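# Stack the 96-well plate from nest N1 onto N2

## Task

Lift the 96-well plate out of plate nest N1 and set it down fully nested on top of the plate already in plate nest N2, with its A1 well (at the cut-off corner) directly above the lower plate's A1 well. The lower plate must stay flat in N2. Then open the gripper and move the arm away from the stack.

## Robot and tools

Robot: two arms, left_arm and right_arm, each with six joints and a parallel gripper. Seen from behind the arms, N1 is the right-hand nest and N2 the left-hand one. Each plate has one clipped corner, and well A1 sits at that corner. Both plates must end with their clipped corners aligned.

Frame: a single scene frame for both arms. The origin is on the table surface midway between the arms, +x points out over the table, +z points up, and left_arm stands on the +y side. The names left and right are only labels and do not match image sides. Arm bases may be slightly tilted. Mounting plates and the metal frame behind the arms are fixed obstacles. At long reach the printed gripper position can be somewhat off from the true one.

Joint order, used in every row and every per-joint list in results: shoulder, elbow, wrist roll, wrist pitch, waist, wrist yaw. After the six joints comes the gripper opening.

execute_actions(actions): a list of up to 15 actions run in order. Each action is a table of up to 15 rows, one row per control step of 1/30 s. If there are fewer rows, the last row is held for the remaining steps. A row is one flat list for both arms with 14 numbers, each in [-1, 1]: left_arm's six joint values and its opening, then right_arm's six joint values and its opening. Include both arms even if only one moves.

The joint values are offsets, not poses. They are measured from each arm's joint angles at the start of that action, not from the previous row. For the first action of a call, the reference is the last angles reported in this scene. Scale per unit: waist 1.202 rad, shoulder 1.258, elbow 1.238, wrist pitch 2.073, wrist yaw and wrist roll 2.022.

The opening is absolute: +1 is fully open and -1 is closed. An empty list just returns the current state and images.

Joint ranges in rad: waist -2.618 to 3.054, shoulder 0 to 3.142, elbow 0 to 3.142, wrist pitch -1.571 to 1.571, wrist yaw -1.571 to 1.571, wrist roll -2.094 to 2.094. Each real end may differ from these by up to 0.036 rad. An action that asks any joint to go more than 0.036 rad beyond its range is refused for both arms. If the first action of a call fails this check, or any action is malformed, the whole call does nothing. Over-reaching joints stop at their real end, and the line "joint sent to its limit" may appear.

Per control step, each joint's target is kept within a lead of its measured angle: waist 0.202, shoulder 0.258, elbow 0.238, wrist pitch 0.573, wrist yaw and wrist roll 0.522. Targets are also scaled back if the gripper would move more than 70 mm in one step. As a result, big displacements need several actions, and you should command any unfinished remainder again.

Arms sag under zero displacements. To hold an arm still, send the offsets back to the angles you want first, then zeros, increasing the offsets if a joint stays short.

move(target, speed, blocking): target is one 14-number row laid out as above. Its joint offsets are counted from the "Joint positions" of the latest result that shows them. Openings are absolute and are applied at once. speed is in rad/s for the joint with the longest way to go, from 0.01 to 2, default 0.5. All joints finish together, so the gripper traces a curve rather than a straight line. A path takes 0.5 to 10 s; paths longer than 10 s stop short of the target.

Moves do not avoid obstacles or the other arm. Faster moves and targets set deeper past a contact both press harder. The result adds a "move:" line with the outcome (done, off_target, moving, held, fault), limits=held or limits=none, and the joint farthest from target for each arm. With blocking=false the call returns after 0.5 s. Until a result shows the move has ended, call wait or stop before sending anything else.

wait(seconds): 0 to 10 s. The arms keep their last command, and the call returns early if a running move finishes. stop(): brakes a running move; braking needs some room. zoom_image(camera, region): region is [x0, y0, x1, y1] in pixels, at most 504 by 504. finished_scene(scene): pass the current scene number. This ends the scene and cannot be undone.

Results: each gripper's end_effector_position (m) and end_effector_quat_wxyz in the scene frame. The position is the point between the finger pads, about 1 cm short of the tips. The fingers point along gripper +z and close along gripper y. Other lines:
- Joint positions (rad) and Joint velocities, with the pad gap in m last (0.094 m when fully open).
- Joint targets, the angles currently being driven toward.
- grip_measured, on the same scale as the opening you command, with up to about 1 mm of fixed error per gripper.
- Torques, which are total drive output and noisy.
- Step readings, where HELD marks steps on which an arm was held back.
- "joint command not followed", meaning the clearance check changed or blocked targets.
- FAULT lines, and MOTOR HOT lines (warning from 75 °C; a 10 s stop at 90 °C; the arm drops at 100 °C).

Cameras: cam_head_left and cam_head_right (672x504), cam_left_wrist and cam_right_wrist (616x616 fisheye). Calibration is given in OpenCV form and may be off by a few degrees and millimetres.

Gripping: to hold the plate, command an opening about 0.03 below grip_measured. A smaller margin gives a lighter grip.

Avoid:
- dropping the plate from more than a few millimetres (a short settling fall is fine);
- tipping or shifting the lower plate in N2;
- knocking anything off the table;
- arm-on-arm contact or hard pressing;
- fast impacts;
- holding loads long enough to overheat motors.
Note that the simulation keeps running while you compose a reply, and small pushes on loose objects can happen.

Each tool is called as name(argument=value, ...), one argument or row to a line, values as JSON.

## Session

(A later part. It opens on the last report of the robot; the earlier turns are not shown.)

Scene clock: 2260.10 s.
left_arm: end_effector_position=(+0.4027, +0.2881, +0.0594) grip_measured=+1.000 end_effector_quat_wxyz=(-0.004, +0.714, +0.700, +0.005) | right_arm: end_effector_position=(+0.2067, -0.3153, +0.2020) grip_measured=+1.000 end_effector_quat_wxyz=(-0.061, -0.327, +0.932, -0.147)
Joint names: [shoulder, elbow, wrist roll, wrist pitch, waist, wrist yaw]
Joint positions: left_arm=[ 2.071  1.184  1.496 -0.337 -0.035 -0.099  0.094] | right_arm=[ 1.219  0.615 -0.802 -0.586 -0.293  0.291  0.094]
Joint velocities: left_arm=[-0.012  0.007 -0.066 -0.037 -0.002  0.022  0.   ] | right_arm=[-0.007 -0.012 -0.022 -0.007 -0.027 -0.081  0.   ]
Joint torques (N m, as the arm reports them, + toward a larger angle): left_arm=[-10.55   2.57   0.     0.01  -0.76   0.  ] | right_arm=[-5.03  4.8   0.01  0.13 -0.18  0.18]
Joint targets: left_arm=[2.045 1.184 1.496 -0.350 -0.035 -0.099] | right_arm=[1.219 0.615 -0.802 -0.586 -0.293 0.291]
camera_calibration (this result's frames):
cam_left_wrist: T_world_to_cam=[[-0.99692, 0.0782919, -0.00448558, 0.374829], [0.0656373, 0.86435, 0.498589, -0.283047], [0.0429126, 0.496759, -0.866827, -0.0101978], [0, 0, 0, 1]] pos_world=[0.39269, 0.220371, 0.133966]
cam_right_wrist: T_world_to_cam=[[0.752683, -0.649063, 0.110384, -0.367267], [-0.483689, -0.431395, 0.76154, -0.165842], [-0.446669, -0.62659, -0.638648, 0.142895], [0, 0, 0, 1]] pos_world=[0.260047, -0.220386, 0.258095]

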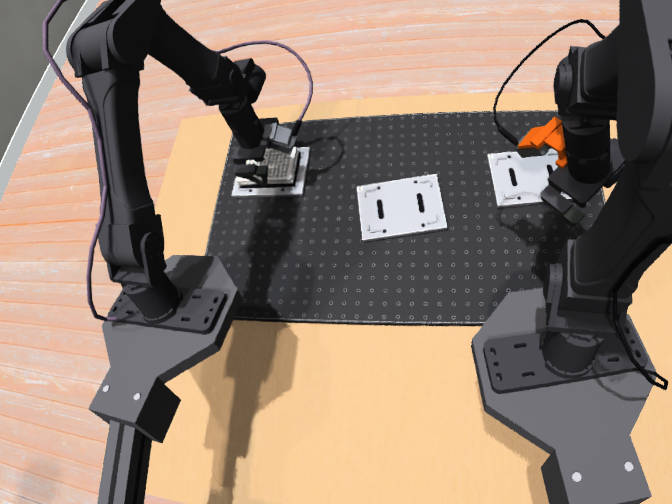

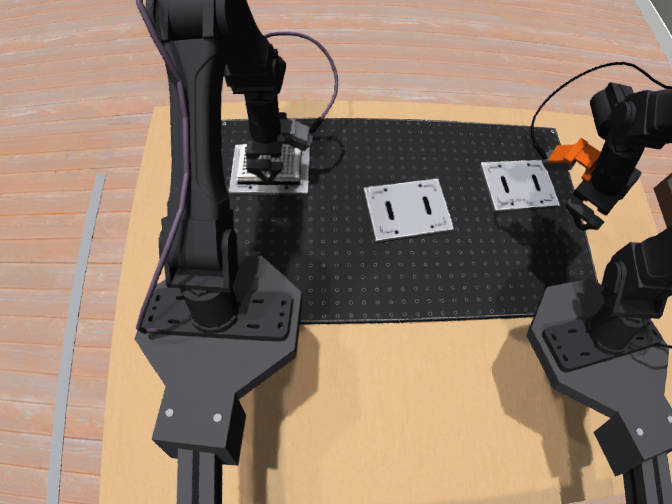

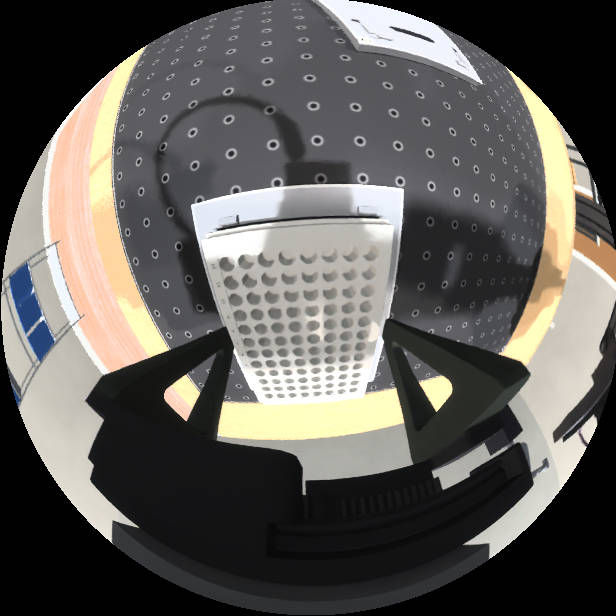

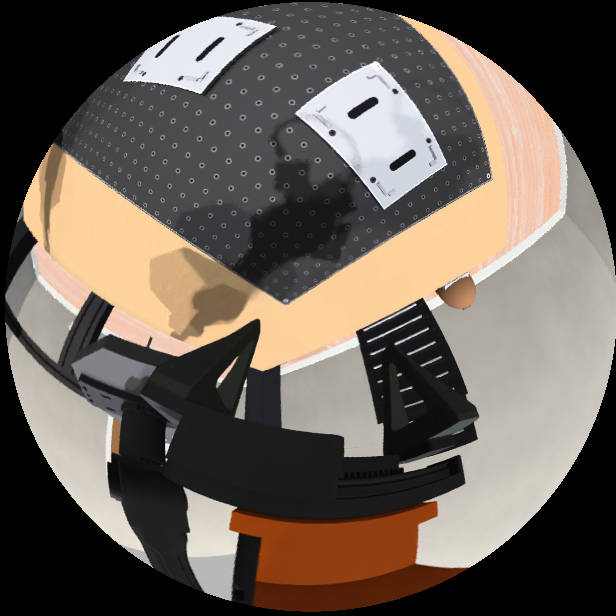

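execute_actions(
  actions=[
    [[-0.024,0,0,-0.007,0,0,1,0,0,0,0,0,0,1],[-0.026,0,0,-0.0075,0,0,1,0,0,0,0,0,0,1],[-0.027,0,0,-0.008,0,0,1,0,0,0,0,0,0,1],[-0.028,0,0,-0.0085,0,0,1,0,0,0,0,0,0,1],[-0.029,0,0,-0.009,0,0,1,0,0,0,0,0,0,1],[-0.030,0,0,-0.010,0,0,1,0,0,0,0,0,0,1],[-0.031,0,0,-0.011,0,0,1,0,0,0,0,0,0,1],[-0.032,0,0,-0.012,0,0,1,0,0,0,0,0,0,1],[-0.033,0,0,-0.013,0,0,1,0,0,0,0,0,0,1],[-0.034,0,0,-0.014,0,0,1,0,0,0,0,0,0,1],[-0.035,0,0,-0.015,0,0,1,0,0,0,0,0,0,1],[-0.035,0,0,-0.015,0,0,1,0,0,0,0,0,0,1],[-0.035,0,0,-0.015,0,0,1,0,0,0,0,0,0,1],[-0.035,0,0,-0.015,0,0,1,0,0,0,0,0,0,1],[-0.035,0,0,-0.015,0,0,1,0,0,0,0,0,0,1]],
  ],
)

execute_actions(
  actions=[],
)

Scene clock: 2266.13 s.
left_arm: end_effector_position=(+0.4046, +0.2884, +0.0655) grip_measured=+1.000 end_effector_quat_wxyz=(-0.003, +0.714, +0.700, +0.006) | right_arm: end_effector_position=(+0.2067, -0.3153, +0.2020) grip_measured=+1.000 end_effector_quat_wxyz=(-0.061, -0.327, +0.932, -0.147)
Joint names: [shoulder, elbow, wrist roll, wrist pitch, waist, wrist yaw]
Joint positions: left_arm=[ 2.052  1.184  1.496 -0.35  -0.035 -0.099  0.094] | right_arm=[ 1.219  0.615 -0.802 -0.586 -0.293  0.291  0.094]
Joint velocities: left_arm=[-0.022 -0.002  0.051 -0.007  0.002 -0.007  0.   ] | right_arm=[ 0.012  0.007  0.037  0.037 -0.002  0.037  0.   ]
Joint torques (N m, as the arm reports them, + toward a larger angle): left_arm=[-10.54   2.62   0.     0.02  -0.75   0.  ] | right_arm=[-5.    4.8   0.01  0.13 -0.18  0.18]
Joint targets: left_arm=[2.027 1.184 1.496 -0.367 -0.035 -0.099] | right_arm=[1.219 0.615 -0.802 -0.586 -0.293 0.291]
Step readings (joint positions):
0: left_arm=[2.071 1.184 1.496 -0.337 -0.035 -0.099] | right_arm=[1.219 0.615 -0.802 -0.586 -0.293 0.291]
1: left_arm=[2.071 1.184 1.496 -0.337 -0.035 -0.099] | right_arm=[1.219 0.615 -0.802 -0.586 -0.293 0.291]
2: left_arm=[2.071 1.184 1.496 -0.337 -0.035 -0.099] | right_arm=[1.219 0.615 -0.802 -0.586 -0.293 0.291]
4: left_arm=[2.071 1.184 1.496 -0.338 -0.035 -0.099] | right_arm=[1.219 0.615 -0.802 -0.586 -0.293 0.291]
8: left_arm=[2.066 1.184 1.496 -0.344 -0.035 -0.099] | right_arm=[1.219 0.615 -0.802 -0.586 -0.293 0.291]
15: Joint positions above
camera_calibration (this result's frames):
cam_left_wrist: T_world_to_cam=[[-0.99692, 0.0778614, -0.00942539, 0.377159], [0.0628148, 0.864611, 0.4985, -0.285458], [0.0469632, 0.496372, -0.866838, -0.00667244], [0, 0, 0, 1]] pos_world=[0.394242, 0.220756, 0.140072]
cam_right_wrist: T_world_to_cam=[[0.752683, -0.649063, 0.110384, -0.367267], [-0.483689, -0.431395, 0.76154, -0.165842], [-0.446669, -0.62659, -0.638648, 0.142895], [0, 0, 0, 1]] pos_world=[0.260047, -0.220386, 0.258095]

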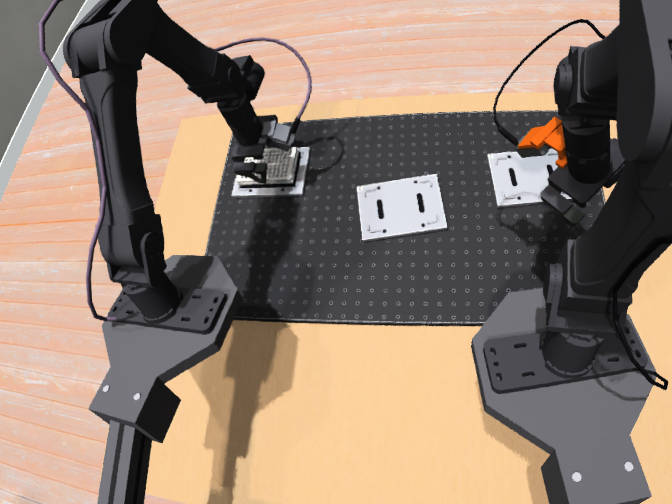

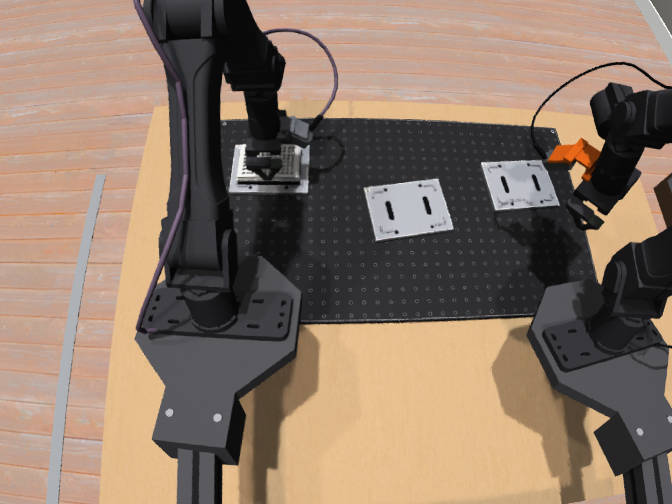

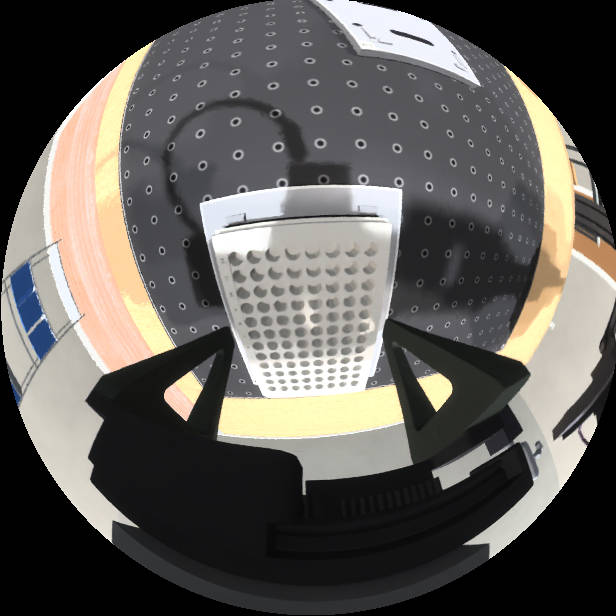

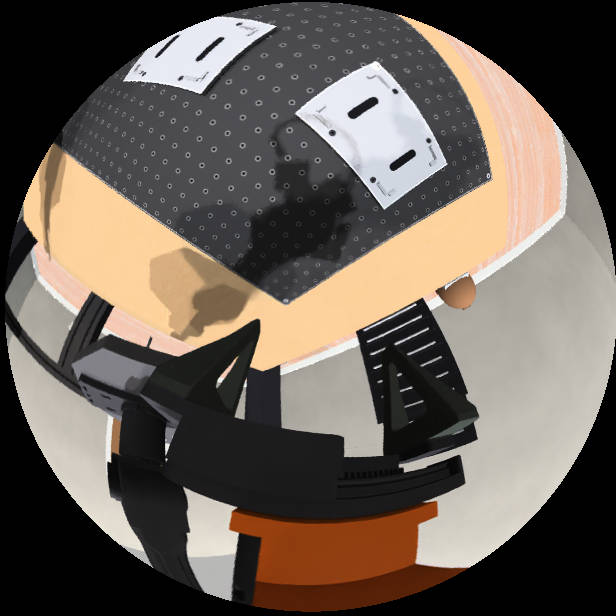

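Scene clock: 2266.13 s.
left_arm: end_effector_position=(+0.4046, +0.2884, +0.0655) grip_measured=+1.000 end_effector_quat_wxyz=(-0.003, +0.714, +0.700, +0.006) | right_arm: end_effector_position=(+0.2067, -0.3153, +0.2020) grip_measured=+1.000 end_effector_quat_wxyz=(-0.061, -0.327, +0.932, -0.147)
Joint names: [shoulder, elbow, wrist roll, wrist pitch, waist, wrist yaw]
Joint positions: left_arm=[ 2.052  1.184  1.496 -0.35  -0.035 -0.099  0.094] | right_arm=[ 1.219  0.615 -0.802 -0.586 -0.293  0.291  0.094]
Joint velocities: left_arm=[-0.022 -0.002  0.051 -0.007  0.002 -0.007  0.   ] | right_arm=[ 0.012  0.007  0.037  0.037 -0.002  0.037  0.   ]
Joint torques (N m, as the arm reports them, + toward a larger angle): left_arm=[-10.54   2.62   0.     0.02  -0.75   0.  ] | right_arm=[-5.    4.8   0.01  0.13 -0.18  0.18]
Joint targets: left_arm=[2.027 1.184 1.496 -0.367 -0.035 -0.099] | right_arm=[1.219 0.615 -0.802 -0.586 -0.293 0.291]
camera_calibration (this result's frames):
cam_left_wrist: T_world_to_cam=[[-0.99692, 0.0778614, -0.00942539, 0.377159], [0.0628148, 0.864611, 0.4985, -0.285458], [0.0469632, 0.496372, -0.866838, -0.00667244], [0, 0, 0, 1]] pos_world=[0.394242, 0.220756, 0.140072]
cam_right_wrist: T_world_to_cam=[[0.752683, -0.649063, 0.110384, -0.367267], [-0.483689, -0.431395, 0.76154, -0.165842], [-0.446669, -0.62659, -0.638648, 0.142895], [0, 0, 0, 1]] pos_world=[0.260047, -0.220386, 0.258095]

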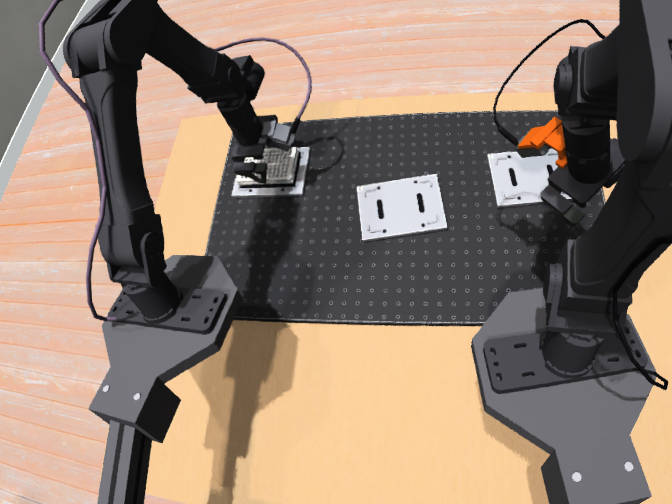

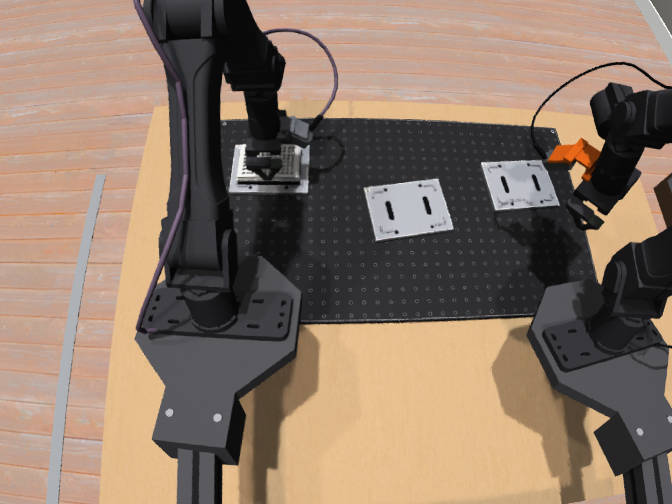

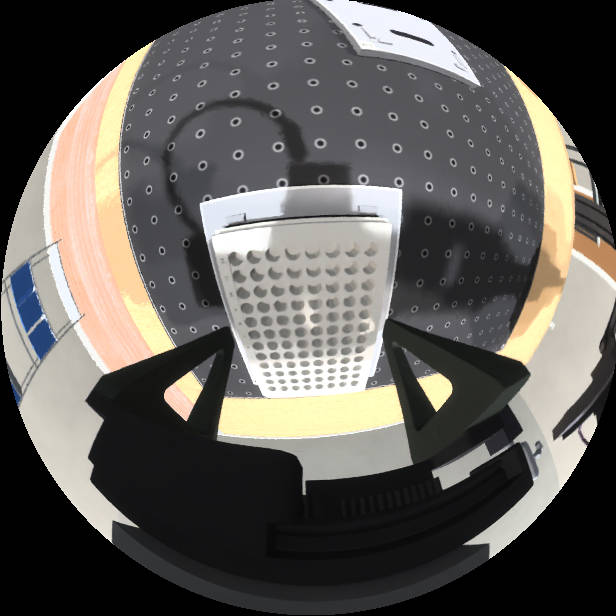

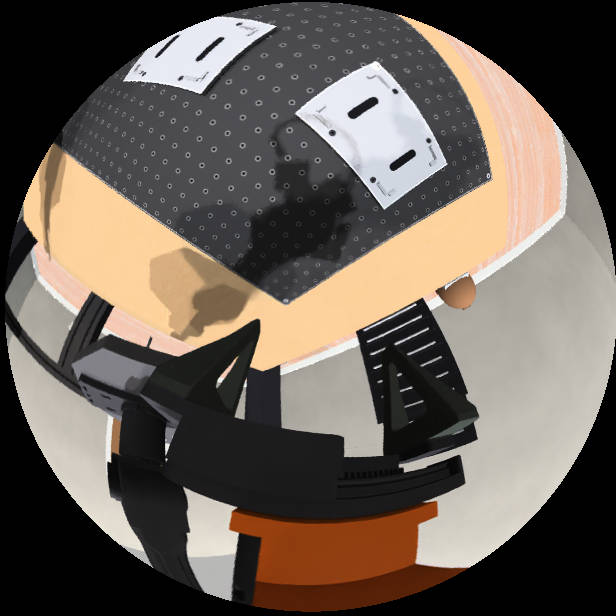

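execute_actions(
  actions=[],
)

Scene clock: 2267.23 s.
left_arm: end_effector_position=(+0.4035, +0.2885, +0.0655) grip_measured=+1.000 end_effector_quat_wxyz=(-0.004, +0.714, +0.700, +0.005) | right_arm: end_effector_position=(+0.2067, -0.3153, +0.2020) grip_measured=+1.000 end_effector_quat_wxyz=(-0.061, -0.327, +0.932, -0.147)
Joint names: [shoulder, elbow, wrist roll, wrist pitch, waist, wrist yaw]
Joint positions: left_arm=[ 2.052  1.184  1.496 -0.354 -0.035 -0.099  0.094] | right_arm=[ 1.219  0.615 -0.802 -0.586 -0.293  0.291  0.094]
Joint velocities: left_arm=[-0.017 -0.007  0.022 -0.007  0.002 -0.037  0.   ] | right_arm=[-0.002  0.007  0.022  0.007 -0.007  0.022  0.   ]
Joint torques (N m, as the arm reports them, + toward a larger angle): left_arm=[-10.55   2.64   0.     0.01  -0.75   0.  ] | right_arm=[-5.02  4.78  0.01  0.13 -0.15  0.18]
Joint targets: left_arm=[2.027 1.184 1.496 -0.368 -0.035 -0.099] | right_arm=[1.219 0.615 -0.802 -0.586 -0.293 0.291]
camera_calibration (this result's frames):
cam_left_wrist: T_world_to_cam=[[-0.996922, 0.0782259, -0.00524556, 0.375742], [0.0652031, 0.86439, 0.498576, -0.286382], [0.0435358, 0.496699, -0.86683, -0.00538558], [0, 0, 0, 1]] pos_world=[0.393493, 0.220828, 0.140086]
cam_right_wrist: T_world_to_cam=[[0.752683, -0.649063, 0.110384, -0.367267], [-0.483689, -0.431395, 0.76154, -0.165842], [-0.446669, -0.62659, -0.638648, 0.142895], [0, 0, 0, 1]] pos_world=[0.260047, -0.220386, 0.258095]

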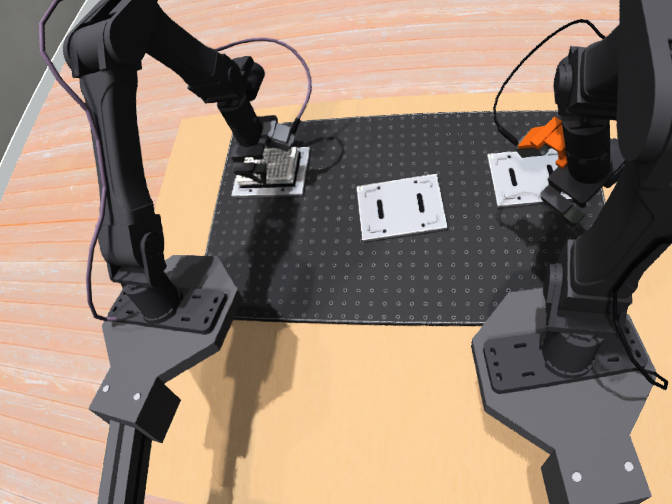

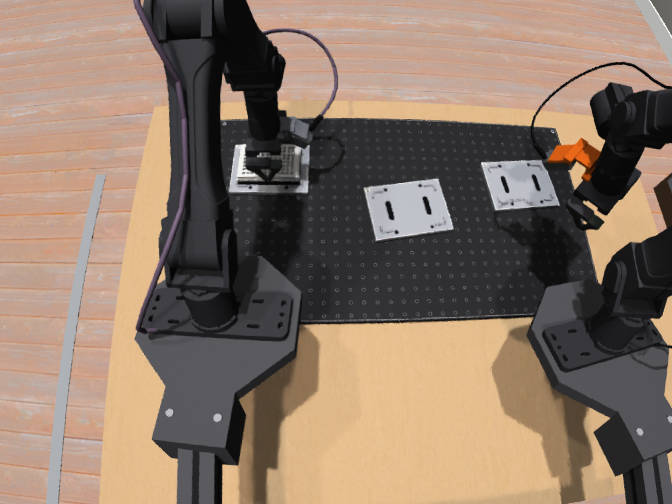

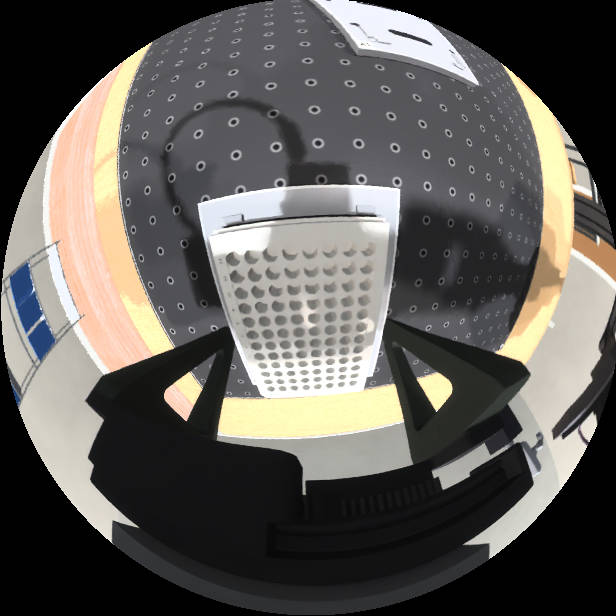

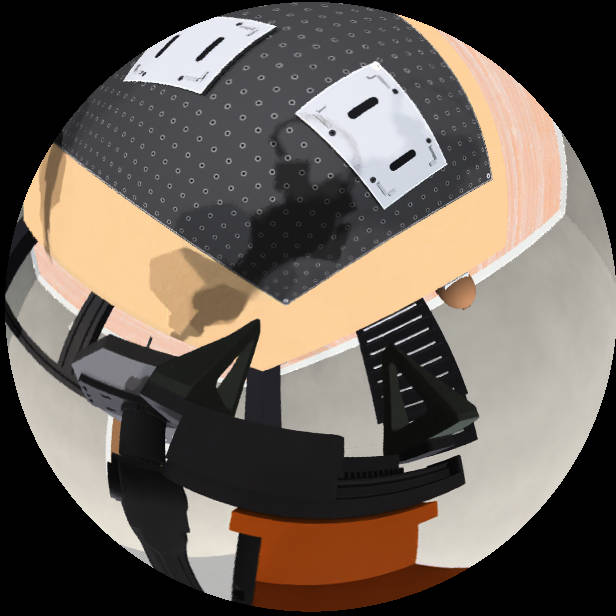

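execute_actions(
  actions=[
    [[0,0,0,0,0,0,0.97,0,0,0,0,0,0,1],[0,0,0,0,0,0,0.94,0,0,0,0,0,0,1],[0,0,0,0,0,0,0.91,0,0,0,0,0,0,1],[0,0,0,0,0,0,0.88,0,0,0,0,0,0,1],[0,0,0,0,0,0,0.85,0,0,0,0,0,0,1],[0,0,0,0,0,0,0.83,0,0,0,0,0,0,1],[0,0,0,0,0,0,0.81,0,0,0,0,0,0,1],[0,0,0,0,0,0,0.79,0,0,0,0,0,0,1],[0,0,0,0,0,0,0.78,0,0,0,0,0,0,1],[0,0,0,0,0,0,0.77,0,0,0,0,0,0,1],[0,0,0,0,0,0,0.76,0,0,0,0,0,0,1],[0,0,0,0,0,0,0.75,0,0,0,0,0,0,1],[0,0,0,0,0,0,0.745,0,0,0,0,0,0,1],[0,0,0,0,0,0,0.74,0,0,0,0,0,0,1],[0,0,0,0,0,0,0.735,0,0,0,0,0,0,1]],
    [[0,0,0,0,0,0,0.73,0,0,0,0,0,0,1],[0,0,0,0,0,0,0.725,0,0,0,0,0,0,1],[0,0,0,0,0,0,0.72,0,0,0,0,0,0,1],[0,0,0,0,0,0,0.715,0,0,0,0,0,0,1],[0,0,0,0,0,0,0.71,0,0,0,0,0,0,1],[0,0,0,0,0,0,0.705,0,0,0,0,0,0,1],[0,0,0,0,0,0,0.70,0,0,0,0,0,0,1],[0,0,0,0,0,0,0.695,0,0,0,0,0,0,1],[0,0,0,0,0,0,0.69,0,0,0,0,0,0,1],[0,0,0,0,0,0,0.685,0,0,0,0,0,0,1],[0,0,0,0,0,0,0.68,0,0,0,0,0,0,1],[0,0,0,0,0,0,0.68,0,0,0,0,0,0,1],[0,0,0,0,0,0,0.68,0,0,0,0,0,0,1],[0,0,0,0,0,0,0.68,0,0,0,0,0,0,1],[0,0,0,0,0,0,0.68,0,0,0,0,0,0,1]],
  ],
)

Scene clock: 2277.77 s.
left_arm: end_effector_position=(+0.4035, +0.2885, +0.0655) grip_measured=+0.699 end_effector_quat_wxyz=(-0.004, +0.714, +0.700, +0.005) | right_arm: end_effector_position=(+0.2067, -0.3153, +0.2020) grip_measured=+1.000 end_effector_quat_wxyz=(-0.061, -0.327, +0.932, -0.147)
Joint names: [shoulder, elbow, wrist roll, wrist pitch, waist, wrist yaw]
Joint positions: left_arm=[ 2.052  1.184  1.496 -0.354 -0.035 -0.099  0.08 ] | right_arm=[ 1.219  0.615 -0.802 -0.586 -0.293  0.291  0.094]
Joint velocities: left_arm=[-0.002  0.002  0.125  0.051  0.002 -0.095 -0.   ] | right_arm=[-0.007 -0.007 -0.007  0.022 -0.022 -0.022  0.   ]
Joint torques (N m, as the arm reports them, + toward a larger angle): left_arm=[-8.81  2.64  0.    0.13 -0.75  0.  ] | right_arm=[-5.01  4.81  0.01  0.13 -0.18  0.18]
Joint targets: left_arm=[2.052 1.184 1.496 -0.354 -0.035 -0.099] | right_arm=[1.219 0.615 -0.802 -0.586 -0.293 0.291]
Step readings (joint positions; steps 1 to 15: 1st action; 16 to 30: 2nd action):
0: left_arm=[2.052 1.184 1.496 -0.354 -0.035 -0.099] | right_arm=[1.219 0.615 -0.802 -0.586 -0.293 0.291]
1: left_arm=[2.052 1.184 1.496 -0.354 -0.035 -0.099] | right_arm=[1.219 0.615 -0.802 -0.586 -0.293 0.291]
2: left_arm=[2.052 1.184 1.496 -0.354 -0.035 -0.099] | right_arm=[1.219 0.615 -0.802 -0.586 -0.293 0.291]
4: left_arm=[2.052 1.184 1.496 -0.354 -0.035 -0.099] | right_arm=[1.219 0.615 -0.802 -0.586 -0.293 0.291]
8: left_arm=[2.052 1.184 1.496 -0.354 -0.035 -0.099] | right_arm=[1.219 0.615 -0.802 -0.586 -0.293 0.291]
15: left_arm=[2.052 1.184 1.496 -0.354 -0.035 -0.099] | right_arm=[1.219 0.615 -0.802 -0.586 -0.293 0.291]
16: left_arm=[2.052 1.184 1.496 -0.354 -0.035 -0.099] | right_arm=[1.219 0.615 -0.802 -0.586 -0.293 0.291]
17: left_arm=[2.052 1.184 1.496 -0.354 -0.035 -0.099] | right_arm=[1.219 0.615 -0.802 -0.586 -0.293 0.291]
19: left_arm=[2.052 1.184 1.496 -0.354 -0.035 -0.099] | right_arm=[1.219 0.615 -0.802 -0.586 -0.293 0.291]
23: left_arm=[2.052 1.184 1.496 -0.354 -0.035 -0.099] | right_arm=[1.219 0.615 -0.802 -0.586 -0.293 0.291]
30: Joint positions above
camera_calibration (this result's frames):
cam_left_wrist: T_world_to_cam=[[-0.996922, 0.0782259, -0.00524556, 0.375742], [0.0652031, 0.86439, 0.498576, -0.286382], [0.0435358, 0.496699, -0.86683, -0.00538558], [0, 0, 0, 1]] pos_world=[0.393493, 0.220828, 0.140086]
cam_right_wrist: T_world_to_cam=[[0.752683, -0.649063, 0.110384, -0.367267], [-0.483689, -0.431395, 0.76154, -0.165842], [-0.446669, -0.62659, -0.638648, 0.142895], [0, 0, 0, 1]] pos_world=[0.260047, -0.220386, 0.258095]

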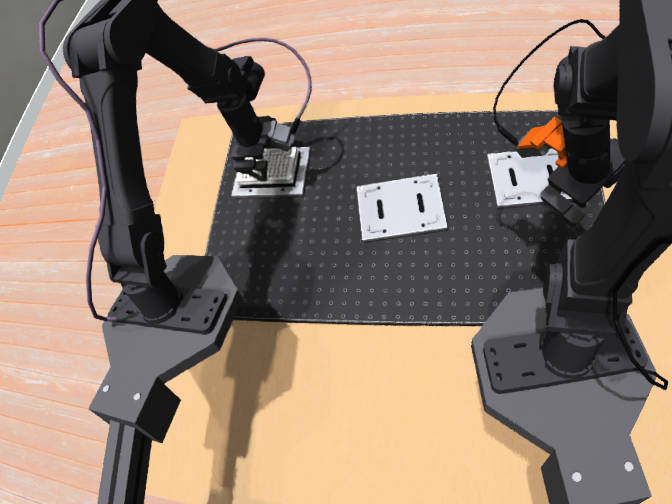

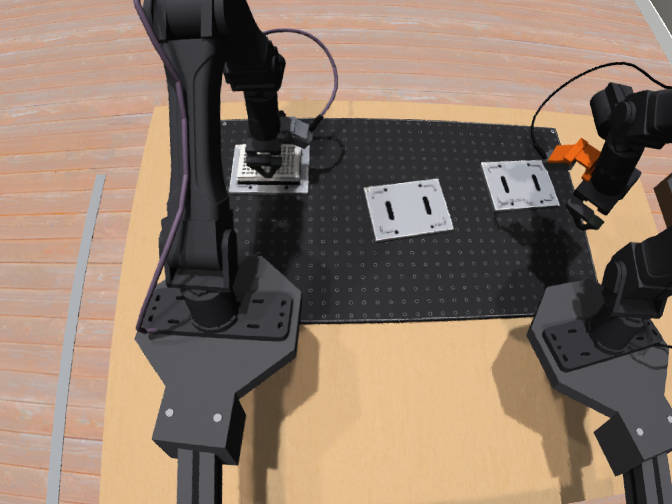

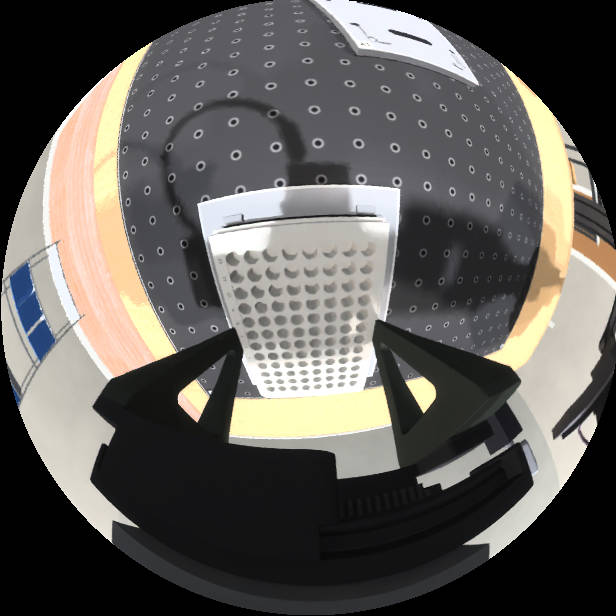

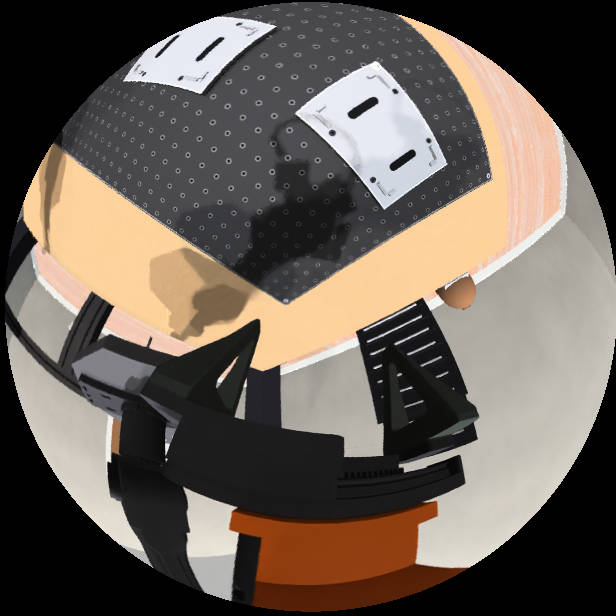

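execute_actions(
  actions=[],
)

Scene clock: 2279.13 s.
left_arm: end_effector_position=(+0.4035, +0.2885, +0.0655) grip_measured=+0.699 end_effector_quat_wxyz=(-0.004, +0.714, +0.700, +0.005) | right_arm: end_effector_position=(+0.2067, -0.3153, +0.2020) grip_measured=+1.000 end_effector_quat_wxyz=(-0.061, -0.327, +0.932, -0.147)
Joint names: [shoulder, elbow, wrist roll, wrist pitch, waist, wrist yaw]
Joint positions: left_arm=[ 2.052  1.184  1.496 -0.354 -0.035 -0.099  0.08 ] | right_arm=[ 1.219  0.615 -0.802 -0.586 -0.293  0.291  0.094]
Joint velocities: left_arm=[-0.012  0.022  0.051 -0.007  0.002 -0.037 -0.   ] | right_arm=[-0.007 -0.007  0.007 -0.066  0.002  0.022  0.   ]
Joint torques (N m, as the arm reports them, + toward a larger angle): left_arm=[-8.81  2.63  0.    0.14 -0.76  0.  ] | right_arm=[-5.01  4.78  0.01  0.13 -0.17  0.19]
Joint targets: left_arm=[2.052 1.184 1.496 -0.354 -0.035 -0.099] | right_arm=[1.219 0.615 -0.802 -0.586 -0.293 0.291]
camera_calibration (this result's frames):
cam_left_wrist: T_world_to_cam=[[-0.996922, 0.0782259, -0.00524556, 0.375742], [0.0652031, 0.86439, 0.498576, -0.286382], [0.0435358, 0.496699, -0.86683, -0.00538558], [0, 0, 0, 1]] pos_world=[0.393493, 0.220828, 0.140086]
cam_right_wrist: T_world_to_cam=[[0.752683, -0.649063, 0.110384, -0.367267], [-0.483689, -0.431395, 0.76154, -0.165842], [-0.446669, -0.62659, -0.638648, 0.142895], [0, 0, 0, 1]] pos_world=[0.260047, -0.220386, 0.258095]

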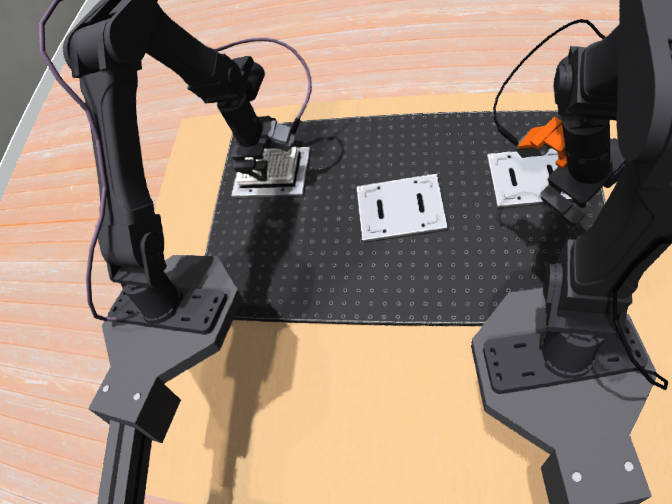

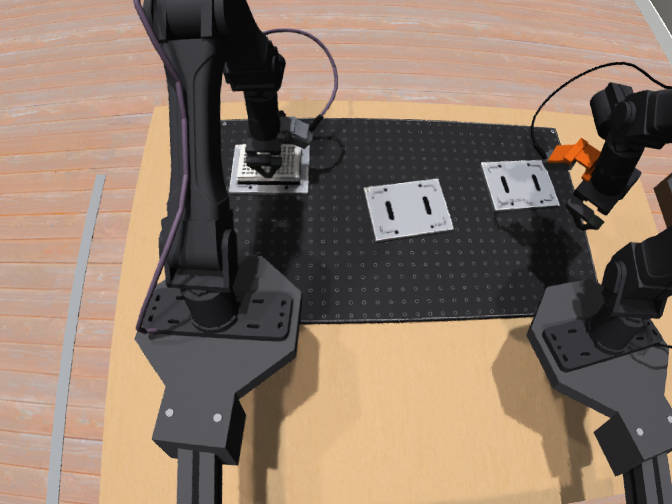

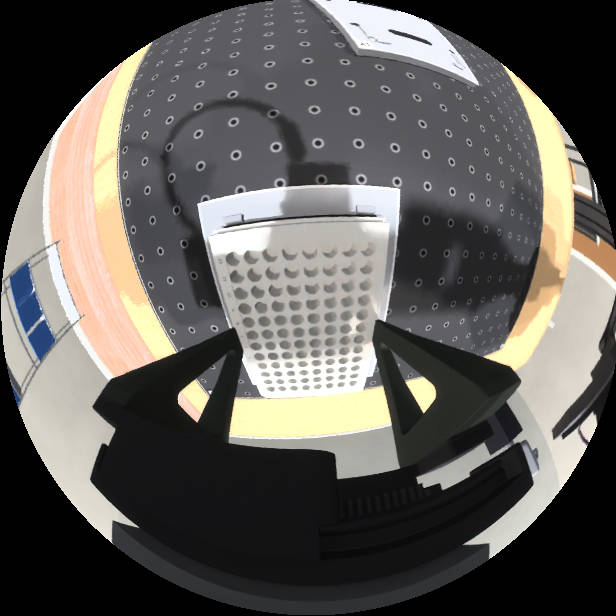

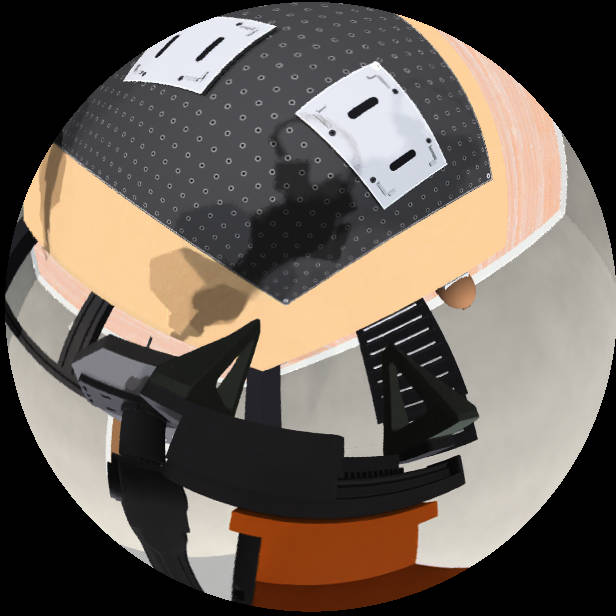

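execute_actions(
  actions=[
    [[0,0,0,0,0,0.003,0.68,0,0,0,0,0,0,1],[0,0,0,0,0,0.005,0.68,0,0,0,0,0,0,1],[0,0,0,0,0,0.006,0.68,0,0,0,0,0,0,1],[0,0,0,0,0,0.007,0.68,0,0,0,0,0,0,1],[0,0,0,0,0,0.0075,0.68,0,0,0,0,0,0,1],[0,0,0,0,0,0.008,0.68,0,0,0,0,0,0,1],[0,0,0,0,0,0.0085,0.68,0,0,0,0,0,0,1],[0,0,0,0,0,0.009,0.68,0,0,0,0,0,0,1],[0,0,0,0,0,0.0095,0.68,0,0,0,0,0,0,1],[0,0,0,0,0,0.0095,0.68,0,0,0,0,0,0,1]],
  ],
)

Scene clock: 2298.07 s.
left_arm: end_effector_position=(+0.4035, +0.2880, +0.0655) grip_measured=+0.699 end_effector_quat_wxyz=(-0.003, +0.714, +0.700, +0.004) | right_arm: end_effector_position=(+0.2067, -0.3153, +0.2020) grip_measured=+1.000 end_effector_quat_wxyz=(-0.061, -0.327, +0.932, -0.147)
Joint names: [shoulder, elbow, wrist roll, wrist pitch, waist, wrist yaw]
Joint positions: left_arm=[ 2.052  1.184  1.496 -0.354 -0.035 -0.096  0.08 ] | right_arm=[ 1.219  0.615 -0.802 -0.586 -0.293  0.291  0.094]
Joint velocities: left_arm=[-0.017 -0.017  0.022 -0.022  0.007  0.007 -0.001] | right_arm=[-0.002 -0.002 -0.081 -0.007  0.002  0.022  0.   ]
Joint torques (N m, as the arm reports them, + toward a larger angle): left_arm=[-8.81  2.64  0.    0.13 -0.76  0.15] | right_arm=[-5.02  4.8   0.    0.12 -0.17  0.18]
Joint targets: left_arm=[2.052 1.184 1.496 -0.354 -0.035 -0.080] | right_arm=[1.219 0.615 -0.802 -0.586 -0.293 0.291]
Step readings (joint positions):
0: left_arm=[2.052 1.184 1.496 -0.354 -0.035 -0.099] | right_arm=[1.219 0.615 -0.802 -0.586 -0.293 0.291]
1: left_arm=[2.052 1.184 1.496 -0.354 -0.035 -0.099] | right_arm=[1.219 0.615 -0.802 -0.586 -0.293 0.291]
2: left_arm=[2.052 1.184 1.496 -0.354 -0.035 -0.099] | right_arm=[1.219 0.615 -0.802 -0.586 -0.293 0.291]
4: left_arm=[2.052 1.184 1.496 -0.354 -0.035 -0.099] | right_arm=[1.219 0.615 -0.802 -0.586 -0.293 0.291]
8: left_arm=[2.052 1.184 1.496 -0.354 -0.035 -0.098] | right_arm=[1.219 0.615 -0.802 -0.586 -0.293 0.291]
15: Joint positions above
camera_calibration (this result's frames):
cam_left_wrist: T_world_to_cam=[[-0.996923, 0.0782097, -0.00519485, 0.375735], [0.0653466, 0.865901, 0.495929, -0.286227], [0.0432847, 0.494064, -0.868348, -0.0041599], [0, 0, 0, 1]] pos_world=[0.393463, 0.220514, 0.140288]
cam_right_wrist: T_world_to_cam=[[0.752683, -0.649063, 0.110384, -0.367267], [-0.483689, -0.431395, 0.76154, -0.165842], [-0.446669, -0.62659, -0.638648, 0.142895], [0, 0, 0, 1]] pos_world=[0.260047, -0.220386, 0.258095]

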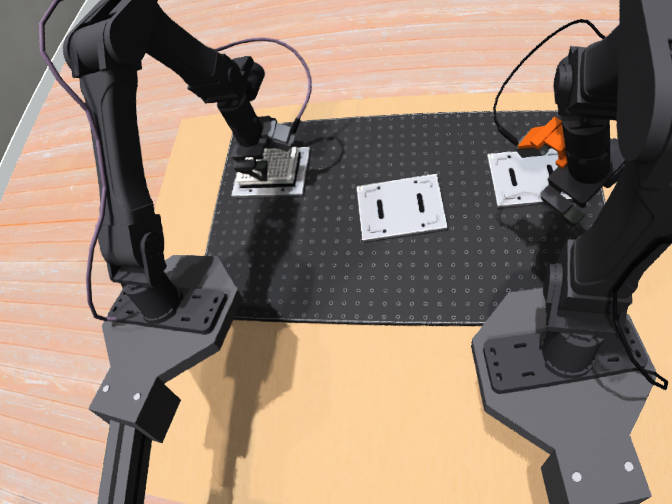

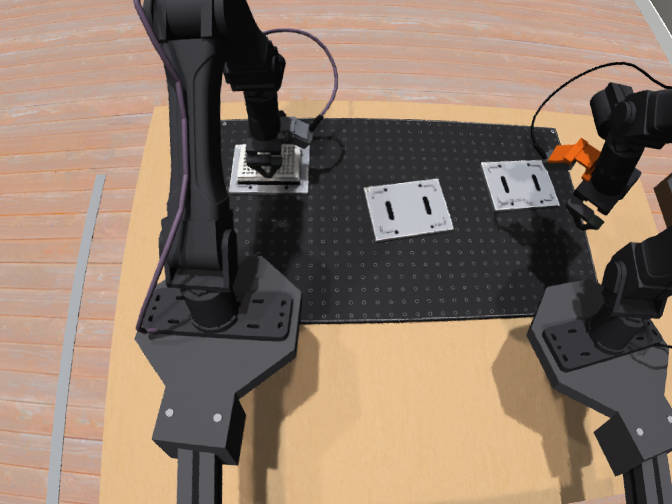

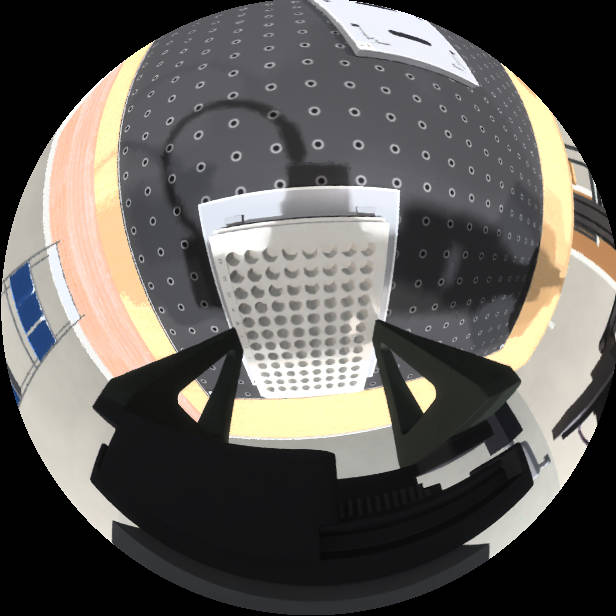

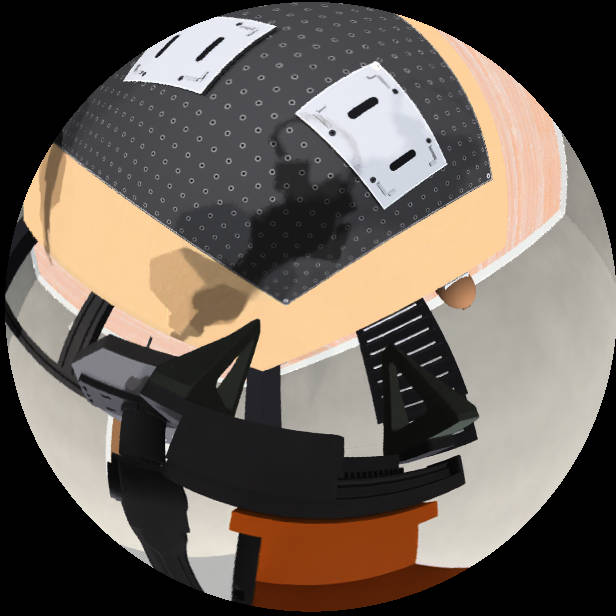

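execute_actions(
  actions=[],
)

zoom_image(
  camera="cam_left_wrist",
  region=[190, 190, 410, 270],
)

Scene clock: 2300.30 s.
left_arm: end_effector_position=(+0.4035, +0.2879, +0.0655) grip_measured=+0.699 end_effector_quat_wxyz=(-0.003, +0.714, +0.700, +0.003) | right_arm: end_effector_position=(+0.2067, -0.3153, +0.2020) grip_measured=+1.000 end_effector_quat_wxyz=(-0.061, -0.327, +0.932, -0.147)
Joint names: [shoulder, elbow, wrist roll, wrist pitch, waist, wrist yaw]
Joint positions: left_arm=[ 2.052  1.184  1.496 -0.354 -0.035 -0.096  0.08 ] | right_arm=[ 1.219  0.615 -0.802 -0.586 -0.293  0.291  0.094]
Joint velocities: left_arm=[ 0.012 -0.002 -0.007 -0.037  0.007  0.037  0.001] | right_arm=[ 0.022  0.012 -0.022 -0.037 -0.037  0.037  0.   ]
Joint torques (N m, as the arm reports them, + toward a larger angle): left_arm=[-8.81  2.65  0.    0.14 -0.75  0.14] | right_arm=[-5.02  4.82  0.01  0.13 -0.16  0.17]
Joint targets: left_arm=[2.052 1.184 1.496 -0.354 -0.035 -0.080] | right_arm=[1.219 0.615 -0.802 -0.586 -0.293 0.291]
camera_calibration (this result's frames):
cam_left_wrist: T_world_to_cam=[[-0.996924, 0.0782077, -0.00518851, 0.375734], [0.0653645, 0.866089, 0.495598, -0.286208], [0.0432532, 0.493734, -0.868537, -0.00400672], [0, 0, 0, 1]] pos_world=[0.393459, 0.220474, 0.140313]
cam_right_wrist: T_world_to_cam=[[0.752683, -0.649063, 0.110384, -0.367267], [-0.483689, -0.431395, 0.76154, -0.165842], [-0.446669, -0.62659, -0.638648, 0.142895], [0, 0, 0, 1]] pos_world=[0.260047, -0.220386, 0.258095]

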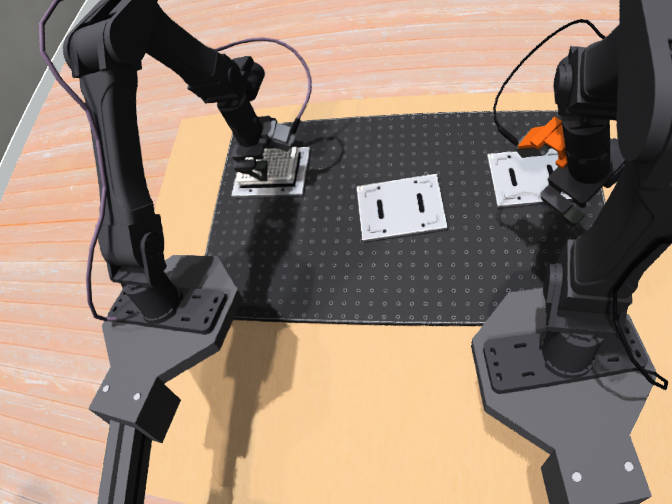

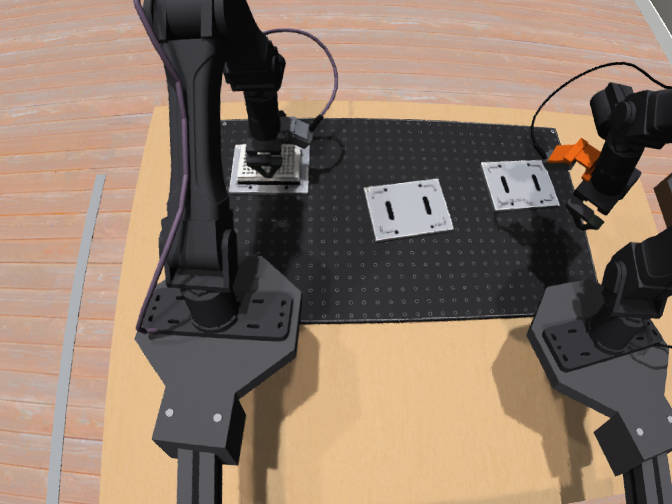

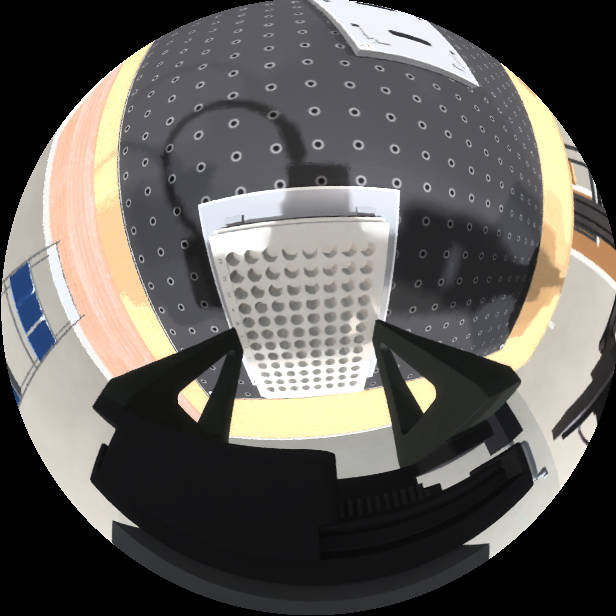

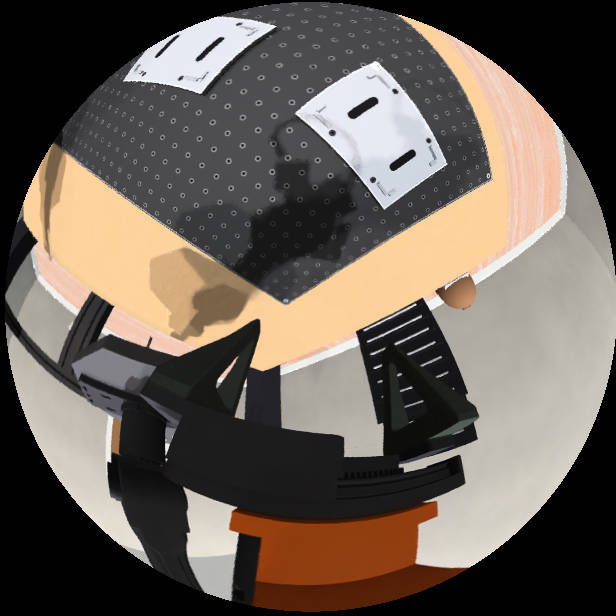

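Region (190, 190, 410, 270) of cam_left_wrist's 616x616 image, scaled by 2.291, with more detail than that image has; it fills the top 183 rows of this view, and the rest is white.

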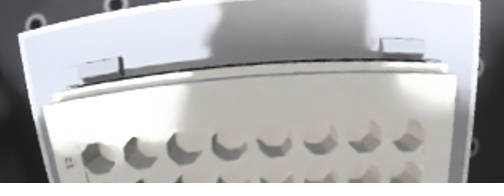

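zoom_image(
  camera="cam_left_wrist",
  region=[195, 200, 305, 250],
)

zoom_image(
  camera="cam_left_wrist",
  region=[300, 200, 410, 250],
)

Region (195, 200, 305, 250) of cam_left_wrist's 616x616 image, scaled by 4.582, with more detail than that image has; it fills the top 229 rows of this view, and the rest is white.

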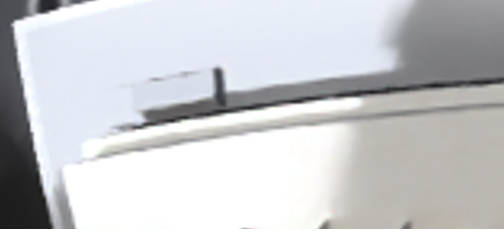

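Region (300, 200, 410, 250) of cam_left_wrist's 616x616 image, scaled by 4.582, with more detail than that image has; it fills the top 229 rows of this view, and the rest is white.

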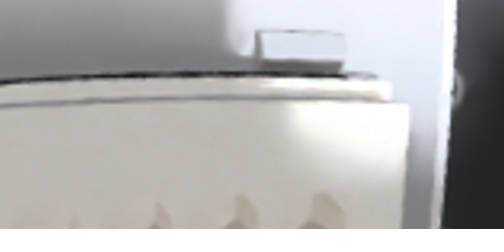

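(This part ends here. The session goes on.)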